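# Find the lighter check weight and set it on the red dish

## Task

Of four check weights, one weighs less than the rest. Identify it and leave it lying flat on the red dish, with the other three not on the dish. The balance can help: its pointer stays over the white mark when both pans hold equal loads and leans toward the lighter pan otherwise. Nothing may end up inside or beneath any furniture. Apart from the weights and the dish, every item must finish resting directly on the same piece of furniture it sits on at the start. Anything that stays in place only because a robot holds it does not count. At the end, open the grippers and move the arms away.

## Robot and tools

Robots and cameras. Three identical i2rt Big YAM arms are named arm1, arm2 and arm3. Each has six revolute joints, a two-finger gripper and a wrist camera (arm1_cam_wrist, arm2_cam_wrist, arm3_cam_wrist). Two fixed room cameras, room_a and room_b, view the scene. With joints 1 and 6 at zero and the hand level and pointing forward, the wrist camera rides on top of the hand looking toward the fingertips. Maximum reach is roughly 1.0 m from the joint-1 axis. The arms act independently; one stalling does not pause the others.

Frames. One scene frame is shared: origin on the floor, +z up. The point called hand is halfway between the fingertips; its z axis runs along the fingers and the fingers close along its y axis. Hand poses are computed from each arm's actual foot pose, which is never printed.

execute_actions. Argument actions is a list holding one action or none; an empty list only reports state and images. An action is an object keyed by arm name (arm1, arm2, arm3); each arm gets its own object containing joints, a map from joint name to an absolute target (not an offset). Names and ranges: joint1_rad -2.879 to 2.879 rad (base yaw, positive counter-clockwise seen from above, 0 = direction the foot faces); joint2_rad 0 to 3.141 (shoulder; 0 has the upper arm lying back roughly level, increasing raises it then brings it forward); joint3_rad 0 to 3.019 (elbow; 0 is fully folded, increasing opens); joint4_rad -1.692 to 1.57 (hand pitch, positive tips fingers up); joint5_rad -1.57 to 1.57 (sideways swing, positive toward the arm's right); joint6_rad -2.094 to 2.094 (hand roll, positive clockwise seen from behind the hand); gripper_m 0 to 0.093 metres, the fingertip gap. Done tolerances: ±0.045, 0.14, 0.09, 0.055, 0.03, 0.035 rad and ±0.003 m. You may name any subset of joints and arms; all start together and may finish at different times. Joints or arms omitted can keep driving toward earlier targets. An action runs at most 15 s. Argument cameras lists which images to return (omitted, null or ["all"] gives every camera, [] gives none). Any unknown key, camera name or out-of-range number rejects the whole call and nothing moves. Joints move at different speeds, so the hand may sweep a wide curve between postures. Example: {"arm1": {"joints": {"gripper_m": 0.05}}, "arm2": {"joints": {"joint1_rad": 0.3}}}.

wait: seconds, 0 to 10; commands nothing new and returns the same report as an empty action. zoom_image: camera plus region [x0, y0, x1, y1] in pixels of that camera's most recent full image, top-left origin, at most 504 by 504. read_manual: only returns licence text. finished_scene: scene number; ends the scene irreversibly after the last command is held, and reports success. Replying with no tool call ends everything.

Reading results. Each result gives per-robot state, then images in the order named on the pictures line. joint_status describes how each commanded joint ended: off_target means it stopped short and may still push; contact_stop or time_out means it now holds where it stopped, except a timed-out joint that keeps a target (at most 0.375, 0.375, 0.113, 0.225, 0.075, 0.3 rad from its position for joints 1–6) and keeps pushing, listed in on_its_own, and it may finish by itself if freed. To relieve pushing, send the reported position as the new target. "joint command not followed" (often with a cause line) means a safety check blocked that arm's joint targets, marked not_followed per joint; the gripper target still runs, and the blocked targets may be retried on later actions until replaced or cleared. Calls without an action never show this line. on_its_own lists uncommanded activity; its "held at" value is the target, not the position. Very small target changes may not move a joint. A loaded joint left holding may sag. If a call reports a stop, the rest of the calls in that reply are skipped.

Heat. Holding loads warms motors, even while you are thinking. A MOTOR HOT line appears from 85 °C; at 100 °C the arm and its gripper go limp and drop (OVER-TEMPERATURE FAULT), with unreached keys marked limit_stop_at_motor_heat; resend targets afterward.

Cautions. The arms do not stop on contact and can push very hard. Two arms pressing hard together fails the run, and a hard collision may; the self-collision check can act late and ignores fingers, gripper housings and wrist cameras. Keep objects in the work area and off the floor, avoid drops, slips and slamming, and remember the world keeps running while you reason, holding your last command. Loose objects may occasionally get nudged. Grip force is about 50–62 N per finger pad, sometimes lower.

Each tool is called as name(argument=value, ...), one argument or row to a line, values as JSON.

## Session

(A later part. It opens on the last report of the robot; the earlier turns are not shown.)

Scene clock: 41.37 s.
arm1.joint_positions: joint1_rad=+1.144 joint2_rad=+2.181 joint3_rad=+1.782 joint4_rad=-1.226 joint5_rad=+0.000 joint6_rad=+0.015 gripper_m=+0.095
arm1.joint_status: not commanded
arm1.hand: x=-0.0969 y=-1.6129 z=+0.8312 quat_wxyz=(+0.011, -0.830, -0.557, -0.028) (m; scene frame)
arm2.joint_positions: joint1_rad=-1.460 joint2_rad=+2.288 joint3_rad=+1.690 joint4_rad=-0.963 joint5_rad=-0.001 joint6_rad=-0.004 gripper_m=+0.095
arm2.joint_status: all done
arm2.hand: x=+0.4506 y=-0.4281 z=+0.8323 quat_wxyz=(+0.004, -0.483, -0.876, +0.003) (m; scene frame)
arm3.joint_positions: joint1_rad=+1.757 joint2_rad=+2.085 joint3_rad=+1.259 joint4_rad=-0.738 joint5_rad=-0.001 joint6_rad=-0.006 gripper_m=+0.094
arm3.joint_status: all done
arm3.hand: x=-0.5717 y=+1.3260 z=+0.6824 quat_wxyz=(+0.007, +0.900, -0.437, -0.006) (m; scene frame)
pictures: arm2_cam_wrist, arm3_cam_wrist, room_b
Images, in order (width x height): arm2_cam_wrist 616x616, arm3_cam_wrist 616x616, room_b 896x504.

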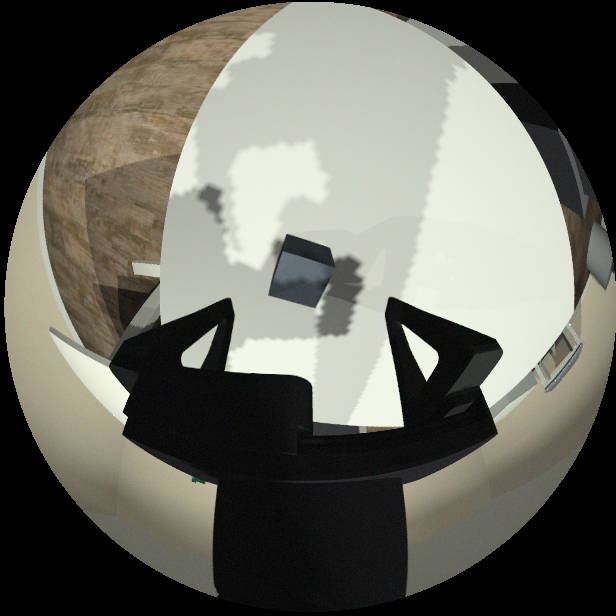

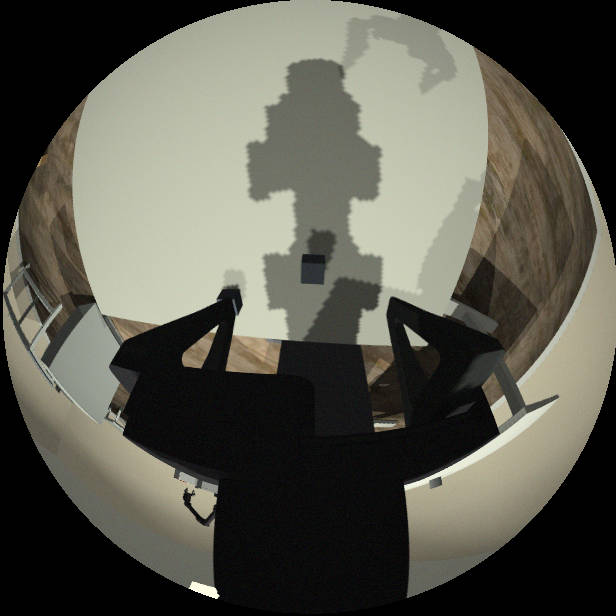

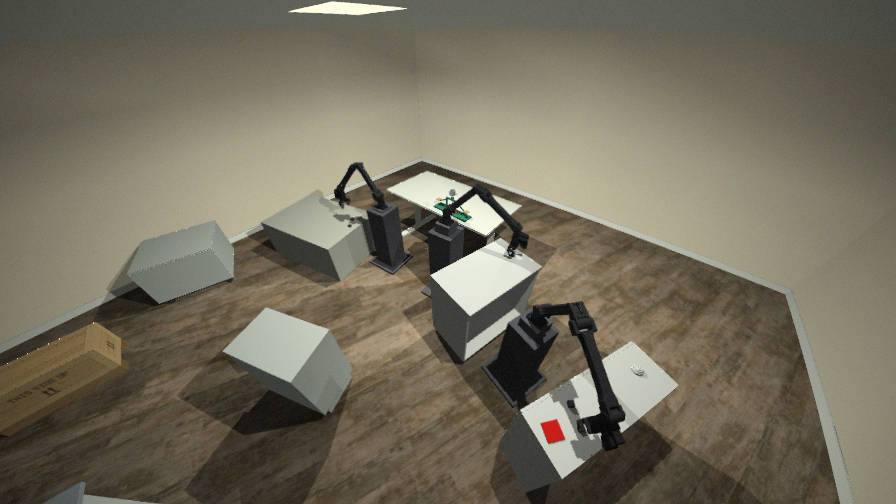

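execute_actions(
  actions=[
    {"arm2":{"joints":{"joint1_rad":-1.435,"joint2_rad":2.36,"joint4_rad":-0.90}},"arm3":{"joints":{"joint2_rad":2.19,"joint4_rad":-0.63,"gripper_m":0.07}}},
  ],
  cameras=["arm2_cam_wrist","arm3_cam_wrist"],
)

Scene clock: 44.13 s.
arm1.joint_positions: joint1_rad=+1.144 joint2_rad=+2.181 joint3_rad=+1.782 joint4_rad=-1.226 joint5_rad=+0.000 joint6_rad=+0.015 gripper_m=+0.095
arm1.joint_status: not commanded
arm1.hand: x=-0.0969 y=-1.6129 z=+0.8312 quat_wxyz=(+0.011, -0.830, -0.557, -0.028) (m; scene frame)
arm2.joint_positions: joint1_rad=-1.442 joint2_rad=+2.339 joint3_rad=+1.690 joint4_rad=-0.910 joint5_rad=-0.001 joint6_rad=-0.001 gripper_m=+0.095
arm2.joint_status: all done
arm2.hand: x=+0.4607 y=-0.4225 z=+0.8009 quat_wxyz=(+0.003, -0.476, -0.879, +0.003) (m; scene frame)
arm3.joint_positions: joint1_rad=+1.757 joint2_rad=+2.194 joint3_rad=+1.259 joint4_rad=-0.647 joint5_rad=-0.001 joint6_rad=-0.006 gripper_m=+0.070
arm3.joint_status: all done
arm3.hand: x=-0.5687 y=+1.3207 z=+0.6275 quat_wxyz=(+0.011, +0.900, -0.437, +0.003) (m; scene frame)
pictures: arm2_cam_wrist, arm3_cam_wrist
Images, in order (width x height): arm2_cam_wrist 616x616, arm3_cam_wrist 616x616.

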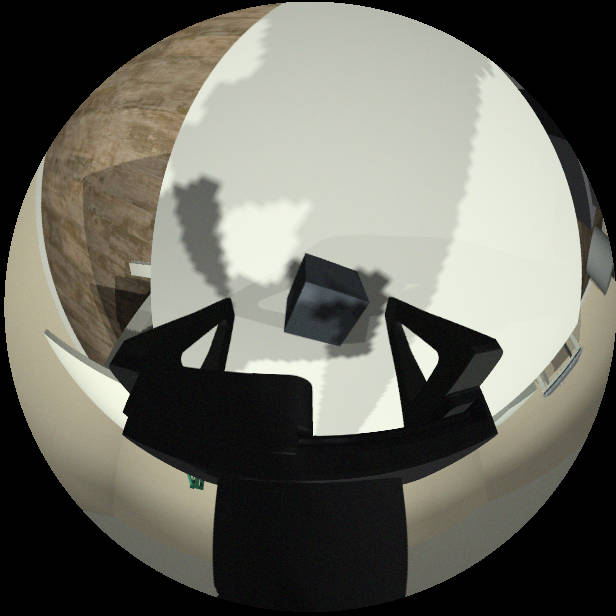

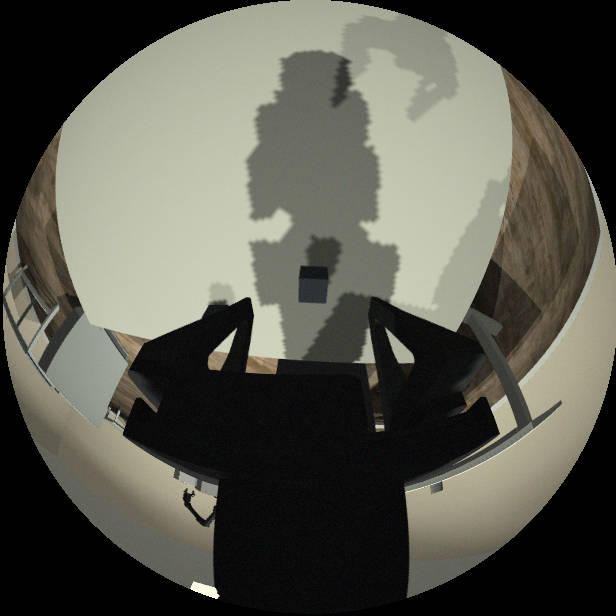

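execute_actions(
  actions=[
    {"arm2":{"joints":{"joint2_rad":2.385,"joint4_rad":-0.88}},"arm3":{"joints":{"joint2_rad":2.29,"joint3_rad":1.24,"joint4_rad":-0.52}}},
  ],
  cameras=["arm2_cam_wrist","arm3_cam_wrist"],
)

execute_actions(
  actions=[
    {"arm2":{"joints":{"gripper_m":0.0}}},
  ],
  cameras=["arm2_cam_wrist"],
)

Scene clock: 46.37 s.
arm1.joint_positions: joint1_rad=+1.144 joint2_rad=+2.181 joint3_rad=+1.782 joint4_rad=-1.226 joint5_rad=+0.000 joint6_rad=+0.015 gripper_m=+0.095
arm1.joint_status: not commanded
arm1.hand: x=-0.0969 y=-1.6129 z=+0.8312 quat_wxyz=(+0.011, -0.830, -0.557, -0.028) (m; scene frame)
arm2.joint_positions: joint1_rad=-1.442 joint2_rad=+2.339 joint3_rad=+1.690 joint4_rad=-0.904 joint5_rad=-0.001 joint6_rad=-0.001 gripper_m=+0.095
arm2.joint_status: all done
arm2.hand: x=+0.4615 y=-0.4237 z=+0.8009 quat_wxyz=(+0.000, -0.476, -0.879, +0.005) (m; scene frame)
arm3.joint_positions: joint1_rad=+1.757 joint2_rad=+2.289 joint3_rad=+1.242 joint4_rad=-0.537 joint5_rad=-0.001 joint6_rad=-0.006 gripper_m=+0.070
arm3.joint_status: all done
arm3.hand: x=-0.5614 y=+1.3100 z=+0.5763 quat_wxyz=(+0.011, +0.900, -0.437, +0.004) (m; scene frame)
pictures: arm2_cam_wrist, arm3_cam_wrist
Images, in order (width x height): arm2_cam_wrist 616x616, arm3_cam_wrist 616x616.

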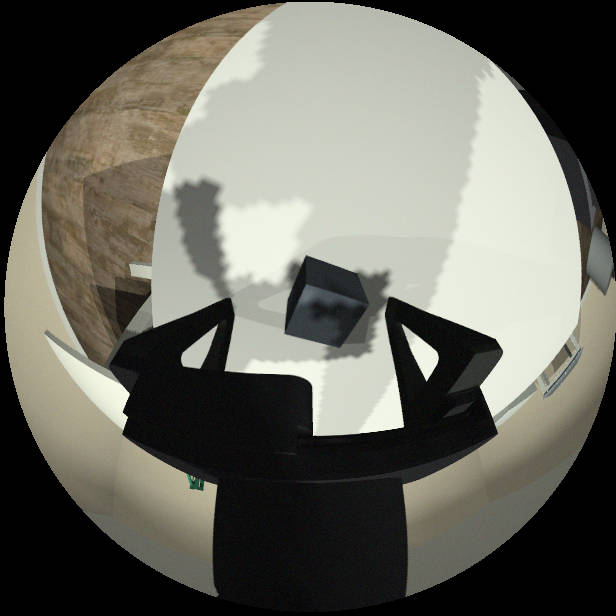

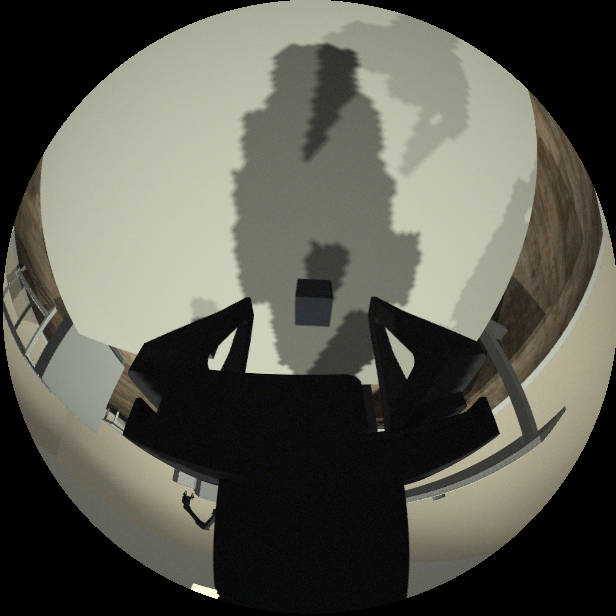

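Scene clock: 47.10 s.
arm1.joint_positions: joint1_rad=+1.144 joint2_rad=+2.181 joint3_rad=+1.782 joint4_rad=-1.226 joint5_rad=+0.000 joint6_rad=+0.015 gripper_m=+0.095
arm1.joint_status: not commanded
arm1.hand: x=-0.0969 y=-1.6129 z=+0.8312 quat_wxyz=(+0.011, -0.830, -0.557, -0.028) (m; scene frame)
arm2.joint_positions: joint1_rad=-1.439 joint2_rad=+2.340 joint3_rad=+1.690 joint4_rad=-0.892 joint5_rad=-0.003 joint6_rad=-0.001 gripper_m=+0.030
arm2.joint_status: gripper_m off_target (ended at +0.030, target +0.000)
arm2.hand: x=+0.4648 y=-0.4245 z=+0.7997 quat_wxyz=(-0.005, -0.475, -0.880, +0.006) (m; scene frame)
arm3.joint_positions: joint1_rad=+1.757 joint2_rad=+2.289 joint3_rad=+1.242 joint4_rad=-0.537 joint5_rad=-0.001 joint6_rad=-0.006 gripper_m=+0.070
arm3.joint_status: not commanded
arm3.hand: x=-0.5614 y=+1.3100 z=+0.5763 quat_wxyz=(+0.011, +0.900, -0.437, +0.004) (m; scene frame)
pictures: arm2_cam_wrist
Images, in order (width x height): arm2_cam_wrist 616x616.

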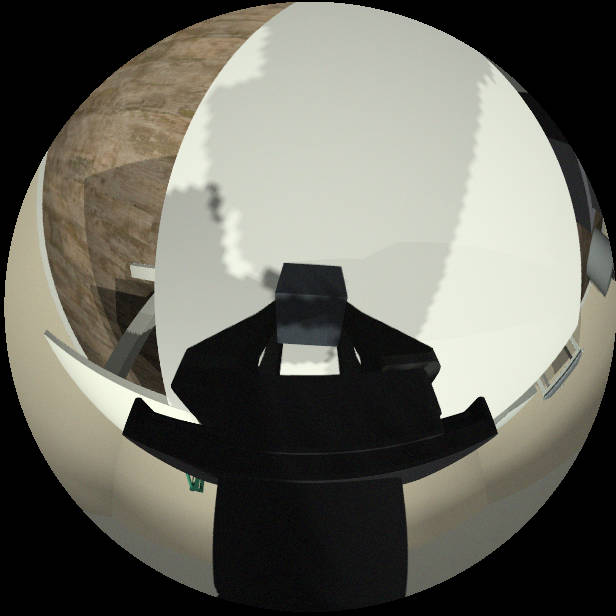

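execute_actions(
  actions=[
    {"arm2":{"joints":{"joint1_rad":-0.4,"joint2_rad":1.8,"joint3_rad":1.6,"joint4_rad":-1.37}},"arm3":{"joints":{"joint2_rad":2.37,"joint3_rad":1.23,"joint4_rad":-0.43}}},
  ],
  cameras=["arm2_cam_wrist","arm3_cam_wrist","room_a"],
)

Scene clock: 50.00 s.
arm1.joint_positions: joint1_rad=+1.144 joint2_rad=+2.181 joint3_rad=+1.782 joint4_rad=-1.226 joint5_rad=+0.000 joint6_rad=+0.015 gripper_m=+0.095
arm1.joint_status: not commanded
arm1.hand: x=-0.0969 y=-1.6129 z=+0.8312 quat_wxyz=(+0.011, -0.830, -0.557, -0.028) (m; scene frame)
arm2.joint_positions: joint1_rad=-0.391 joint2_rad=+1.799 joint3_rad=+1.596 joint4_rad=-1.357 joint5_rad=-0.003 joint6_rad=-0.001 gripper_m=+0.030
arm2.joint_status: all done
arm2.hand: x=+0.6651 y=+0.1444 z=+1.0835 quat_wxyz=(+0.002, +0.029, -1.000, -0.005) (m; scene frame)
arm3.joint_positions: joint1_rad=+1.757 joint2_rad=+2.365 joint3_rad=+1.233 joint4_rad=-0.447 joint5_rad=-0.001 joint6_rad=-0.006 gripper_m=+0.070
arm3.joint_status: all done
arm3.hand: x=-0.5559 y=+1.3018 z=+0.5381 quat_wxyz=(+0.010, +0.900, -0.437, +0.002) (m; scene frame)
pictures: arm2_cam_wrist, arm3_cam_wrist, room_a
Images, in order (width x height): arm2_cam_wrist 616x616, arm3_cam_wrist 616x616, room_a 896x504.

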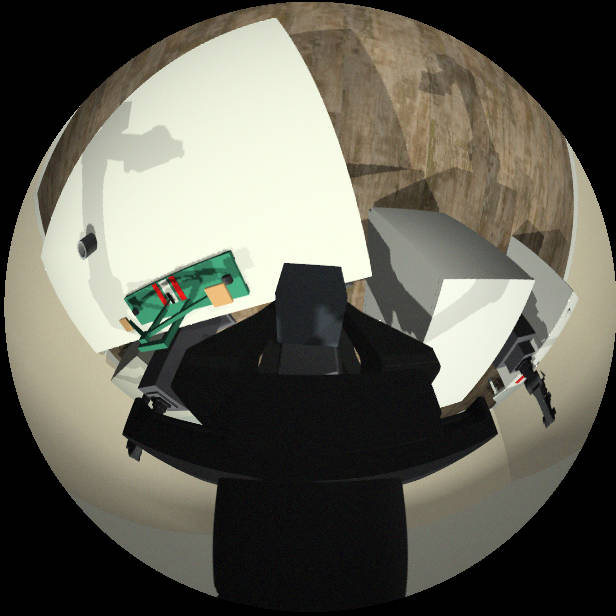

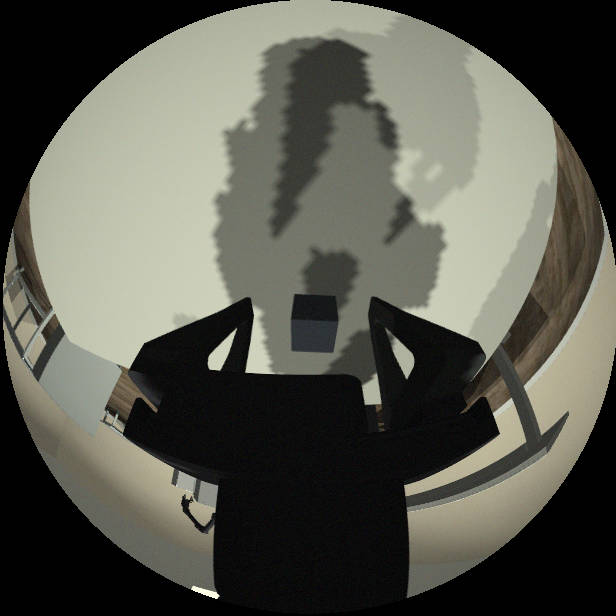

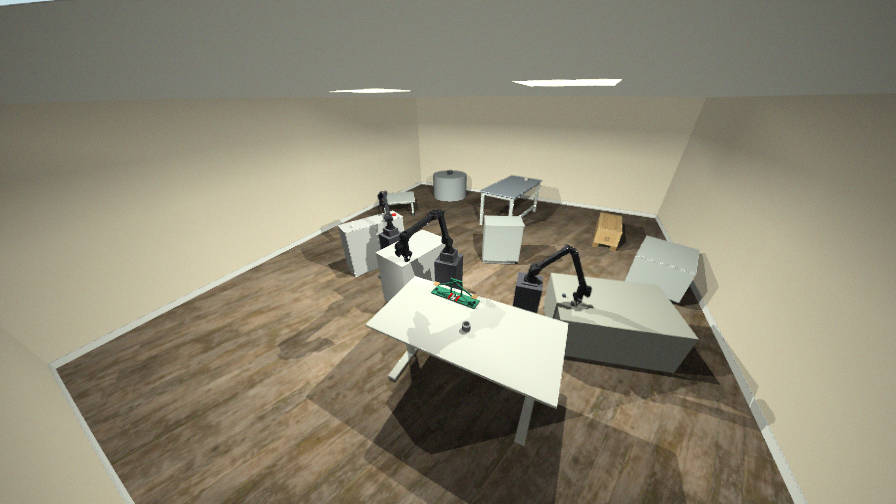

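execute_actions(
  actions=[
    {"arm2":{"joints":{"joint1_rad":0.0,"joint2_rad":1.6,"joint3_rad":1.4,"joint4_rad":-1.37}},"arm3":{"joints":{"joint2_rad":2.44,"joint3_rad":1.27,"joint4_rad":-0.40}}},
  ],
  cameras=["arm2_cam_wrist","arm3_cam_wrist","room_a"],
)

Scene clock: 52.97 s.
arm1.joint_positions: joint1_rad=+1.144 joint2_rad=+2.181 joint3_rad=+1.782 joint4_rad=-1.226 joint5_rad=+0.000 joint6_rad=+0.015 gripper_m=+0.095
arm1.joint_status: not commanded
arm1.hand: x=-0.0969 y=-1.6129 z=+0.8312 quat_wxyz=(+0.011, -0.830, -0.557, -0.028) (m; scene frame)
arm2.joint_positions: joint1_rad=+0.001 joint2_rad=+1.603 joint3_rad=+1.408 joint4_rad=-1.360 joint5_rad=-0.002 joint6_rad=-0.001 gripper_m=+0.030
arm2.joint_status: all done
arm2.hand: x=+0.5489 y=+0.3212 z=+1.1123 quat_wxyz=(-0.001, +0.223, -0.975, -0.007) (m; scene frame)
arm3.joint_positions: joint1_rad=+1.757 joint2_rad=+2.430 joint3_rad=+1.249 joint4_rad=-0.414 joint5_rad=+0.000 joint6_rad=-0.006 gripper_m=+0.070
arm3.joint_status: all done
arm3.hand: x=-0.5509 y=+1.2955 z=+0.5094 quat_wxyz=(+0.013, +0.899, -0.437, +0.009) (m; scene frame)
pictures: arm2_cam_wrist, arm3_cam_wrist, room_a
Images, in order (width x height): arm2_cam_wrist 616x616, arm3_cam_wrist 616x616, room_a 896x504.

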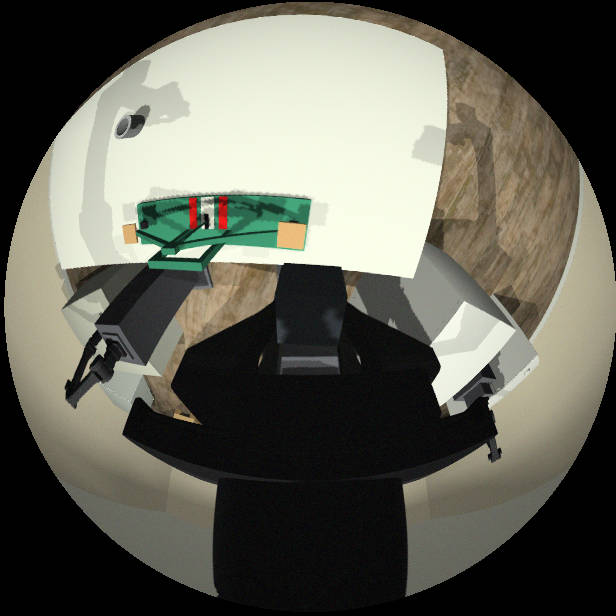

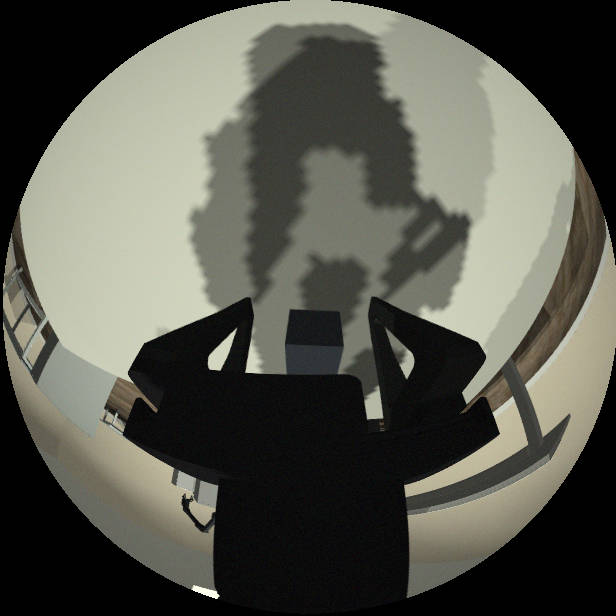

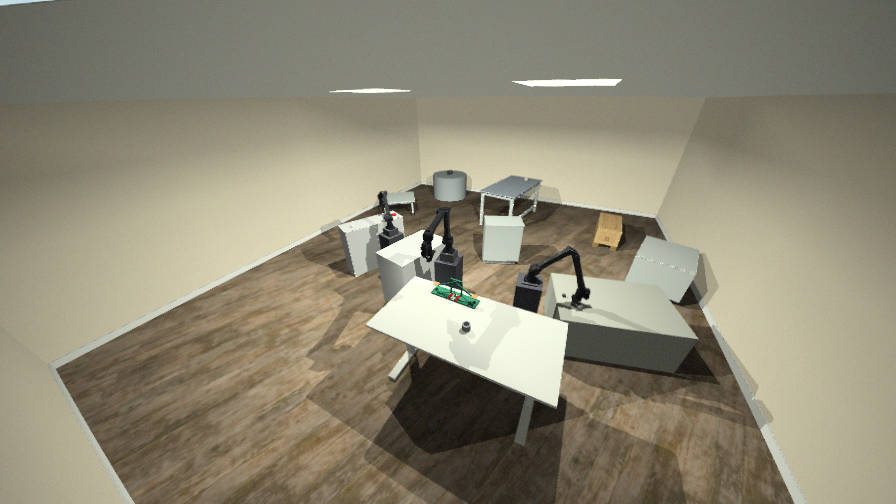

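execute_actions(
  actions=[
    {"arm2":{"joints":{"joint1_rad":0.07,"joint2_rad":2.05,"joint3_rad":1.6,"joint4_rad":-1.12}},"arm3":{"joints":{"joint3_rad":1.17,"joint4_rad":-0.32}}},
  ],
  cameras=["arm2_cam_wrist","arm3_cam_wrist","room_a"],
)

Scene clock: 56.10 s.
arm1.joint_positions: joint1_rad=+1.144 joint2_rad=+2.181 joint3_rad=+1.782 joint4_rad=-1.226 joint5_rad=+0.000 joint6_rad=+0.015 gripper_m=+0.095
arm1.joint_status: not commanded
arm1.hand: x=-0.0969 y=-1.6129 z=+0.8312 quat_wxyz=(+0.011, -0.830, -0.557, -0.028) (m; scene frame)
arm2.joint_positions: joint1_rad=+0.075 joint2_rad=+2.071 joint3_rad=+1.564 joint4_rad=-1.127 joint5_rad=-0.001 joint6_rad=-0.001 gripper_m=+0.030
arm2.joint_status: all done
arm2.hand: x=+0.6168 y=+0.4043 z=+0.9243 quat_wxyz=(+0.037, +0.259, -0.965, +0.003) (m; scene frame)
arm3.joint_positions: joint1_rad=+1.757 joint2_rad=+2.418 joint3_rad=+1.198 joint4_rad=-0.326 joint5_rad=+0.002 joint6_rad=-0.006 gripper_m=+0.070
arm3.joint_status: all done
arm3.hand: x=-0.5484 y=+1.2928 z=+0.5082 quat_wxyz=(+0.002, +0.899, -0.437, -0.013) (m; scene frame)
pictures: arm2_cam_wrist, arm3_cam_wrist, room_a
Images, in order (width x height): arm2_cam_wrist 616x616, arm3_cam_wrist 616x616, room_a 896x504.

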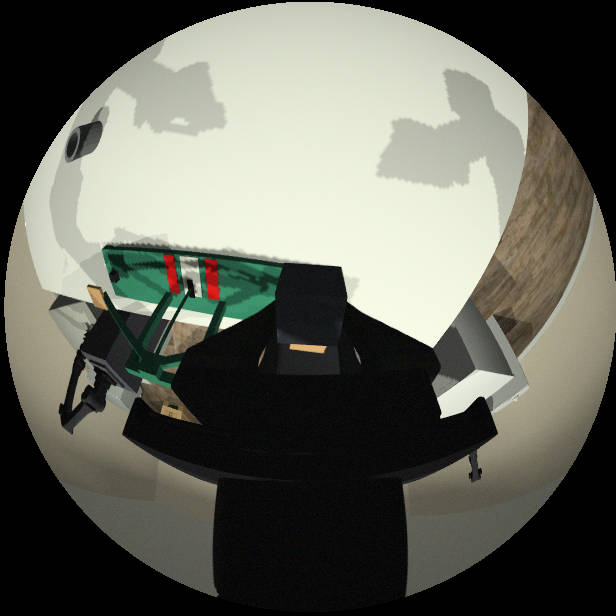

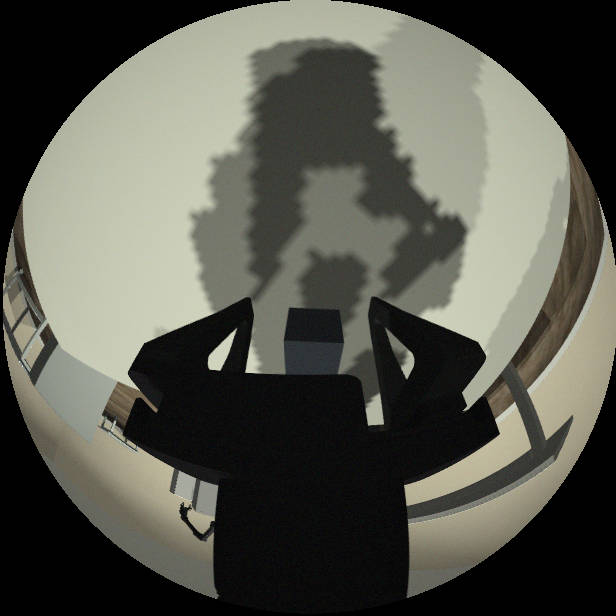

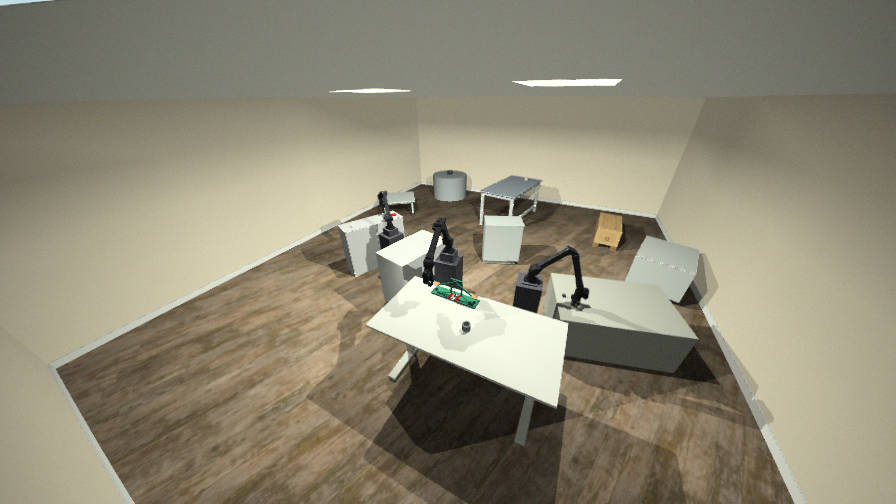

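execute_actions(
  actions=[
    {"arm2":{"joints":{"joint2_rad":2.0,"joint3_rad":1.36,"joint4_rad":-0.93}},"arm3":{"joints":{"joint2_rad":2.36,"joint3_rad":1.06,"joint4_rad":-0.27}}},
  ],
  cameras=["arm2_cam_wrist","arm3_cam_wrist","room_a"],
)

Scene clock: 58.77 s.
arm1.joint_positions: joint1_rad=+1.144 joint2_rad=+2.181 joint3_rad=+1.782 joint4_rad=-1.226 joint5_rad=+0.000 joint6_rad=+0.015 gripper_m=+0.095
arm1.joint_status: not commanded
arm1.hand: x=-0.0969 y=-1.6129 z=+0.8312 quat_wxyz=(+0.011, -0.830, -0.557, -0.028) (m; scene frame)
arm2.joint_positions: joint1_rad=+0.075 joint2_rad=+2.000 joint3_rad=+1.357 joint4_rad=-0.942 joint5_rad=-0.001 joint6_rad=-0.001 gripper_m=+0.030
arm2.joint_status: all done
arm2.hand: x=+0.5832 y=+0.3853 z=+0.8968 quat_wxyz=(+0.014, +0.259, -0.966, -0.004) (m; scene frame)
arm3.joint_positions: joint1_rad=+1.757 joint2_rad=+2.382 joint3_rad=+1.064 joint4_rad=-0.288 joint5_rad=+0.002 joint6_rad=-0.006 gripper_m=+0.070
arm3.joint_status: all done
arm3.hand: x=-0.5128 y=+1.2471 z=+0.5091 quat_wxyz=(+0.015, +0.899, -0.437, +0.014) (m; scene frame)
pictures: arm2_cam_wrist, arm3_cam_wrist, room_a
Images, in order (width x height): arm2_cam_wrist 616x616, arm3_cam_wrist 616x616, room_a 896x504.

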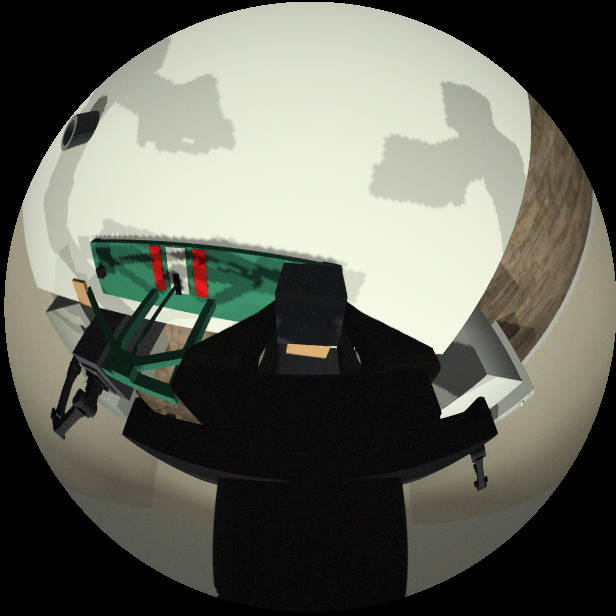

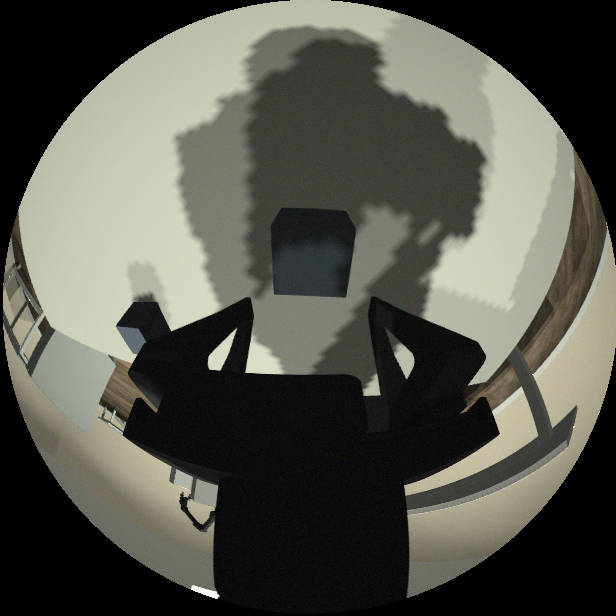

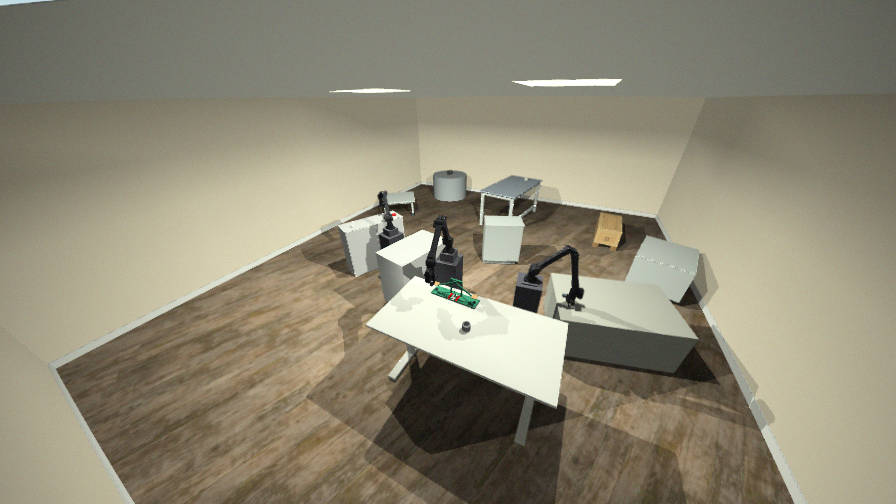

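execute_actions(
  actions=[
    {"arm2":{"joints":{"joint2_rad":1.95,"joint3_rad":1.17,"joint4_rad":-0.79}},"arm3":{"joints":{"joint2_rad":2.41,"joint3_rad":1.13,"joint4_rad":-0.29}}},
  ],
  cameras=["arm2_cam_wrist","arm3_cam_wrist"],
)

execute_actions(
  actions=[
    {"arm3":{"joints":{"gripper_m":0.0}}},
  ],
  cameras=["arm3_cam_wrist"],
)

Scene clock: 61.73 s.
arm1.joint_positions: joint1_rad=+1.144 joint2_rad=+2.181 joint3_rad=+1.782 joint4_rad=-1.226 joint5_rad=+0.000 joint6_rad=+0.015 gripper_m=+0.095
arm1.joint_status: not commanded
arm1.hand: x=-0.0969 y=-1.6129 z=+0.8312 quat_wxyz=(+0.011, -0.830, -0.557, -0.028) (m; scene frame)
arm2.joint_positions: joint1_rad=+0.075 joint2_rad=+1.959 joint3_rad=+1.167 joint4_rad=-0.802 joint5_rad=-0.001 joint6_rad=-0.001 gripper_m=+0.030
arm2.joint_status: all done
arm2.hand: x=+0.5368 y=+0.3591 z=+0.8629 quat_wxyz=(+0.019, +0.259, -0.966, -0.002) (m; scene frame)
arm3.joint_positions: joint1_rad=+1.757 joint2_rad=+2.390 joint3_rad=+1.113 joint4_rad=-0.288 joint5_rad=+0.002 joint6_rad=-0.006 gripper_m=+0.070
arm3.joint_status: all done
arm3.hand: x=-0.5290 y=+1.2679 z=+0.5103 quat_wxyz=(+0.006, +0.899, -0.438, -0.004) (m; scene frame)
pictures: arm2_cam_wrist, arm3_cam_wrist
Images, in order (width x height): arm2_cam_wrist 616x616, arm3_cam_wrist 616x616.

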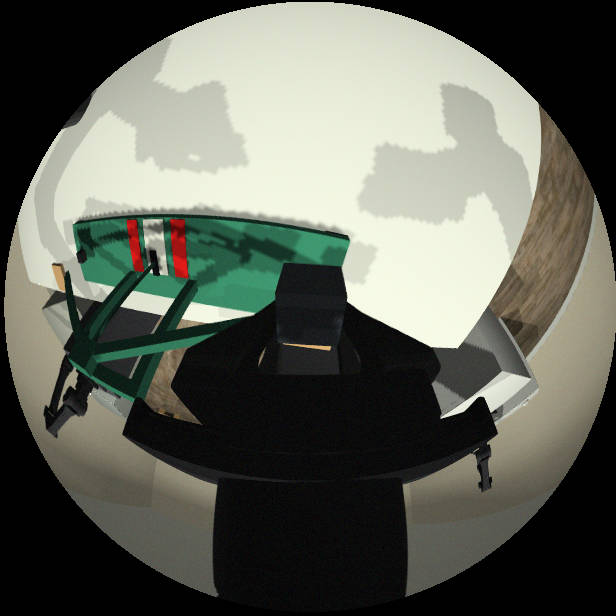

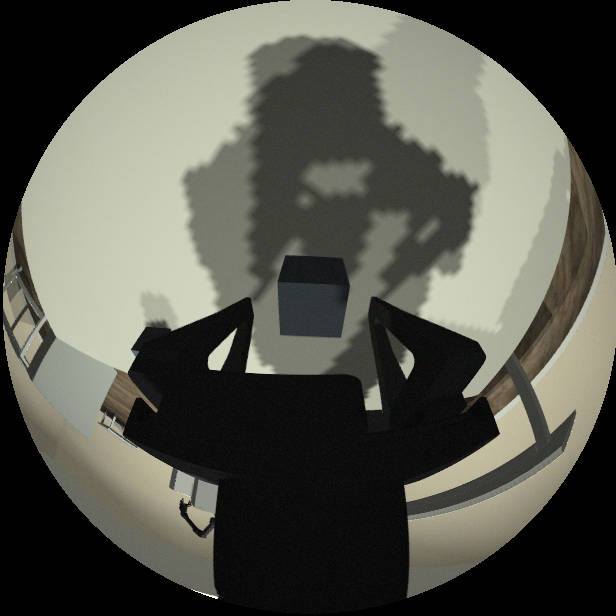

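Scene clock: 62.40 s.
arm1.joint_positions: joint1_rad=+1.144 joint2_rad=+2.181 joint3_rad=+1.782 joint4_rad=-1.226 joint5_rad=+0.000 joint6_rad=+0.015 gripper_m=+0.095
arm1.joint_status: not commanded
arm1.hand: x=-0.0969 y=-1.6129 z=+0.8312 quat_wxyz=(+0.011, -0.830, -0.557, -0.028) (m; scene frame)
arm2.joint_positions: joint1_rad=+0.075 joint2_rad=+1.959 joint3_rad=+1.167 joint4_rad=-0.802 joint5_rad=-0.001 joint6_rad=-0.001 gripper_m=+0.030
arm2.joint_status: not commanded
arm2.hand: x=+0.5368 y=+0.3591 z=+0.8629 quat_wxyz=(+0.019, +0.259, -0.966, -0.002) (m; scene frame)
arm3.joint_positions: joint1_rad=+1.757 joint2_rad=+2.390 joint3_rad=+1.113 joint4_rad=-0.288 joint5_rad=+0.002 joint6_rad=-0.005 gripper_m=+0.029
arm3.joint_status: gripper_m off_target (ended at +0.029, target +0.000)
arm3.hand: x=-0.5289 y=+1.2677 z=+0.5101 quat_wxyz=(+0.006, +0.899, -0.438, -0.004) (m; scene frame)
pictures: arm3_cam_wrist
Images, in order (width x height): arm3_cam_wrist 616x616.

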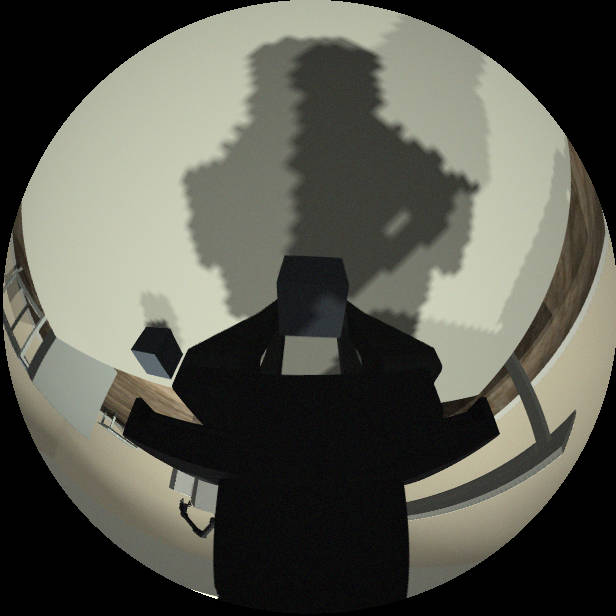

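execute_actions(
  actions=[
    {"arm2":{"joints":{"joint2_rad":1.93,"joint3_rad":1.05,"joint4_rad":-0.69}},"arm3":{"joints":{"joint2_rad":1.9,"joint3_rad":1.5,"joint4_rad":-1.17}}},
  ],
  cameras=["arm2_cam_wrist","room_a","room_b"],
)

execute_actions(
  actions=[
    {"arm3":{"joints":{"joint1_rad":-0.5,"joint2_rad":2.1,"joint3_rad":1.9,"joint4_rad":-1.37}}},
  ],
  cameras=["arm3_cam_wrist","room_a"],
)

Scene clock: 66.30 s.
arm1.joint_positions: joint1_rad=+1.144 joint2_rad=+2.181 joint3_rad=+1.782 joint4_rad=-1.226 joint5_rad=+0.000 joint6_rad=+0.015 gripper_m=+0.095
arm1.joint_status: not commanded
arm1.hand: x=-0.0969 y=-1.6129 z=+0.8312 quat_wxyz=(+0.011, -0.830, -0.557, -0.028) (m; scene frame)
arm2.joint_positions: joint1_rad=+0.075 joint2_rad=+1.942 joint3_rad=+1.048 joint4_rad=-0.703 joint5_rad=-0.001 joint6_rad=-0.001 gripper_m=+0.030
arm2.joint_status: all done
arm2.hand: x=+0.5063 y=+0.3418 z=+0.8411 quat_wxyz=(+0.019, +0.259, -0.966, -0.002) (m; scene frame)
arm3.joint_positions: joint1_rad=+1.757 joint2_rad=+1.916 joint3_rad=+1.497 joint4_rad=-1.156 joint5_rad=+0.002 joint6_rad=-0.005 gripper_m=+0.029
arm3.joint_status: all done
arm3.hand: x=-0.5901 y=+1.3553 z=+0.8447 quat_wxyz=(+0.008, +0.899, -0.438, +0.000) (m; scene frame)
pictures: arm2_cam_wrist, room_a, room_b
Images, in order (width x height): arm2_cam_wrist 616x616, room_a 896x504, room_b 896x504.

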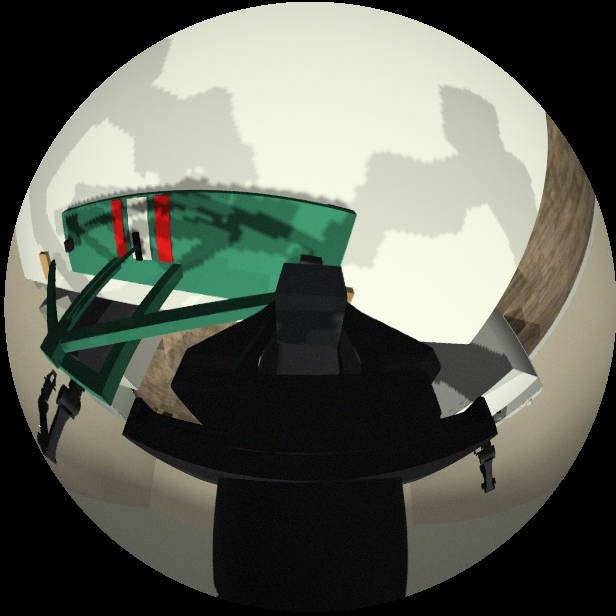

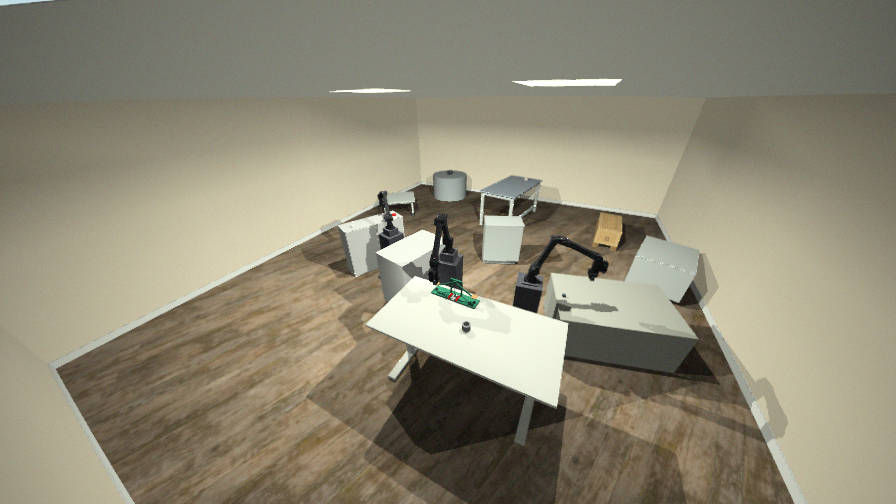

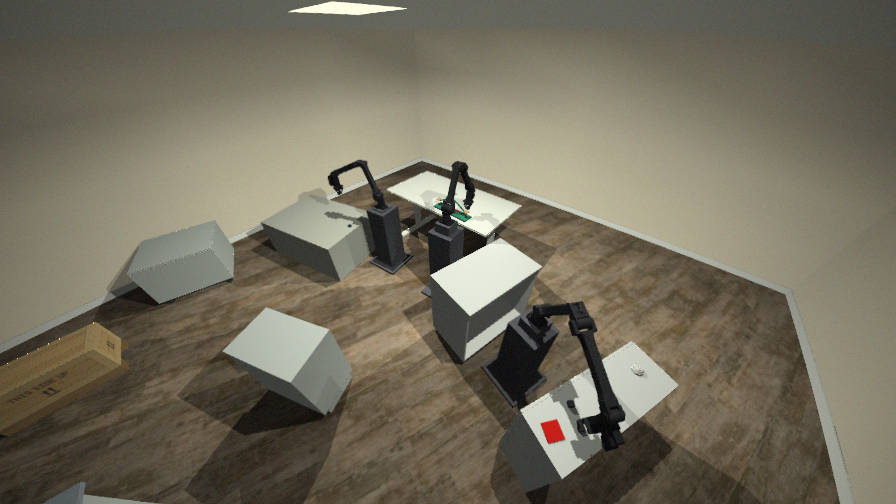

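Scene clock: 68.77 s.
arm1.joint_positions: joint1_rad=+1.144 joint2_rad=+2.181 joint3_rad=+1.782 joint4_rad=-1.226 joint5_rad=+0.000 joint6_rad=+0.015 gripper_m=+0.095
arm1.joint_status: not commanded
arm1.hand: x=-0.0969 y=-1.6129 z=+0.8312 quat_wxyz=(+0.011, -0.830, -0.557, -0.028) (m; scene frame)
arm2.joint_positions: joint1_rad=+0.075 joint2_rad=+1.942 joint3_rad=+1.048 joint4_rad=-0.703 joint5_rad=-0.001 joint6_rad=-0.001 gripper_m=+0.030
arm2.joint_status: not commanded
arm2.hand: x=+0.5063 y=+0.3418 z=+0.8411 quat_wxyz=(+0.019, +0.259, -0.966, -0.002) (m; scene frame)
arm3.joint_positions: joint1_rad=-0.500 joint2_rad=+2.130 joint3_rad=+1.873 joint4_rad=-1.354 joint5_rad=+0.002 joint6_rad=-0.005 gripper_m=+0.029
arm3.joint_status: all done
arm3.hand: x=+0.3934 y=+0.8932 z=+0.8502 quat_wxyz=(+0.025, -0.011, -1.000, +0.007) (m; scene frame)
pictures: arm3_cam_wrist, room_a
Images, in order (width x height): arm3_cam_wrist 616x616, room_a 896x504.

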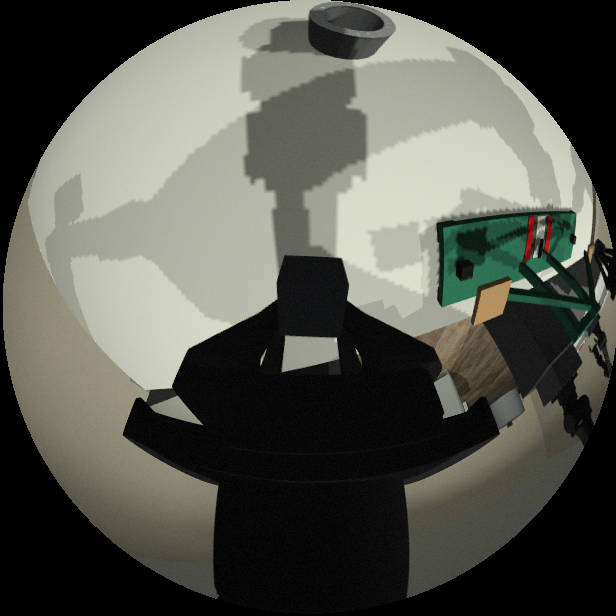

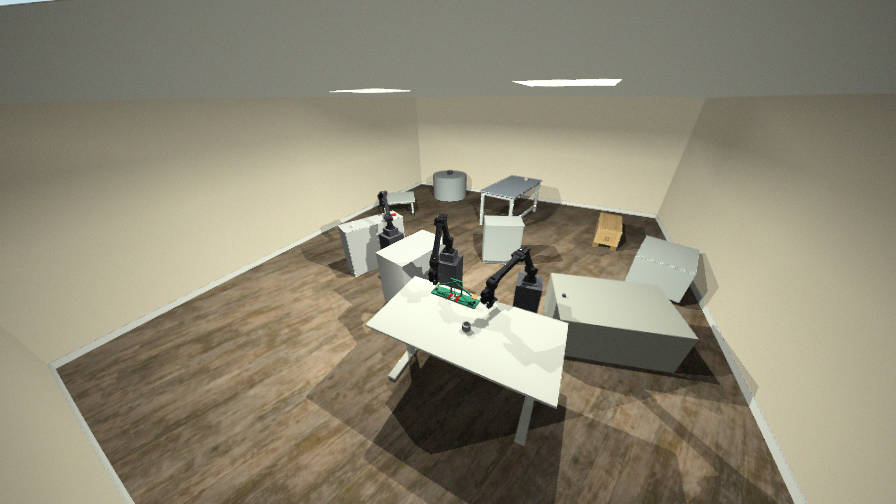

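execute_actions(
  actions=[
    {"arm2":{"joints":{"joint1_rad":0.05,"joint2_rad":2.0,"joint3_rad":1.07,"joint4_rad":-0.65}},"arm3":{"joints":{"joint1_rad":-0.8,"joint2_rad":2.05,"joint3_rad":1.7,"joint4_rad":-1.25}}},
  ],
  cameras=["arm2_cam_wrist","arm3_cam_wrist","room_a"],
)

zoom_image(
  camera="room_a",
  region=[400, 240, 540, 320],
)

Scene clock: 72.10 s.
arm1.joint_positions: joint1_rad=+1.144 joint2_rad=+2.181 joint3_rad=+1.782 joint4_rad=-1.226 joint5_rad=+0.000 joint6_rad=+0.015 gripper_m=+0.095
arm1.joint_status: not commanded
arm1.hand: x=-0.0969 y=-1.6129 z=+0.8312 quat_wxyz=(+0.011, -0.830, -0.557, -0.028) (m; scene frame)
arm2.joint_positions: joint1_rad=+0.056 joint2_rad=+1.993 joint3_rad=+1.048 joint4_rad=-0.659 joint5_rad=+0.002 joint6_rad=-0.001 gripper_m=+0.030
arm2.joint_status: all done
arm2.hand: x=+0.5098 y=+0.3333 z=+0.8185 quat_wxyz=(+0.023, +0.250, -0.968, +0.000) (m; scene frame)
arm3.joint_positions: joint1_rad=-0.802 joint2_rad=+2.062 joint3_rad=+1.700 joint4_rad=-1.265 joint5_rad=+0.001 joint6_rad=-0.007 gripper_m=+0.029
arm3.joint_status: all done
arm3.hand: x=+0.3248 y=+0.7157 z=+0.8322 quat_wxyz=(+0.032, -0.160, -0.987, +0.003) (m; scene frame)
pictures: arm2_cam_wrist, arm3_cam_wrist, room_a
Images, in order (width x height): arm2_cam_wrist 616x616, arm3_cam_wrist 616x616, room_a 896x504.

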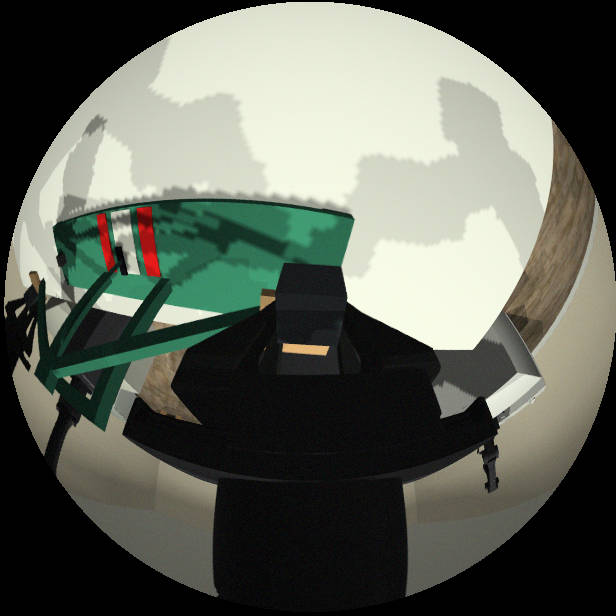

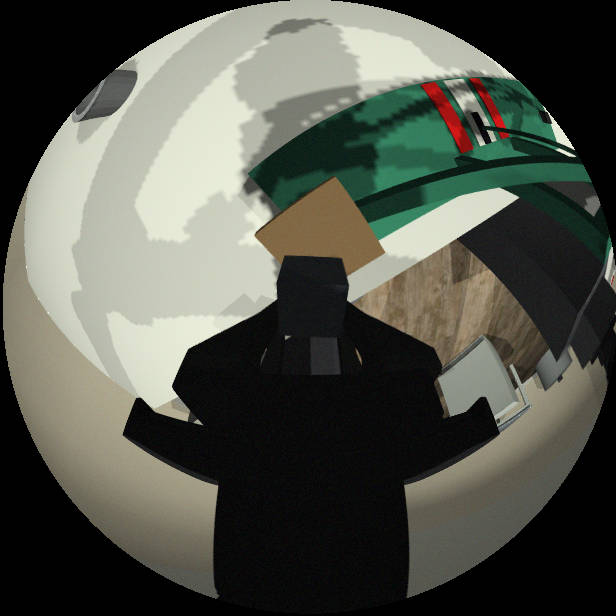

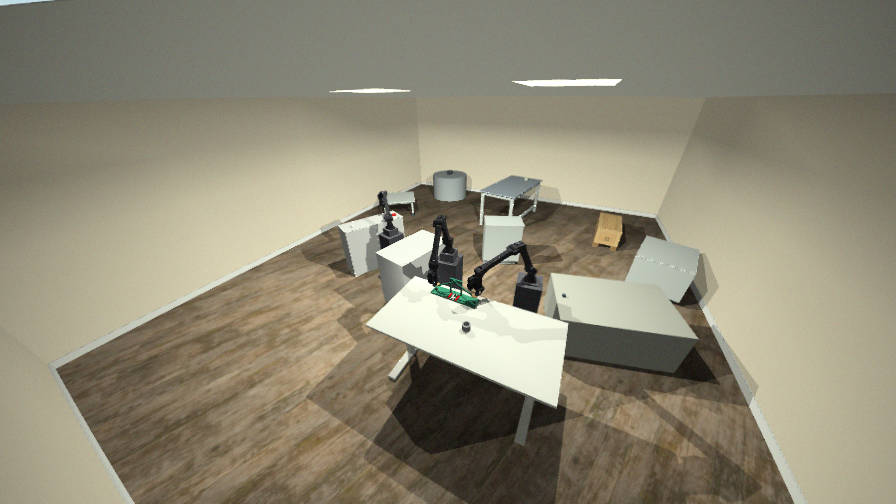

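Region (400, 240, 540, 320) of room_a's 896x504 image, scaled by 3.600, with more detail than that image has; it fills the top 288 rows of this view, and the rest is white.

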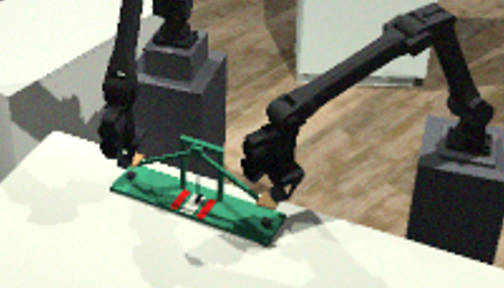

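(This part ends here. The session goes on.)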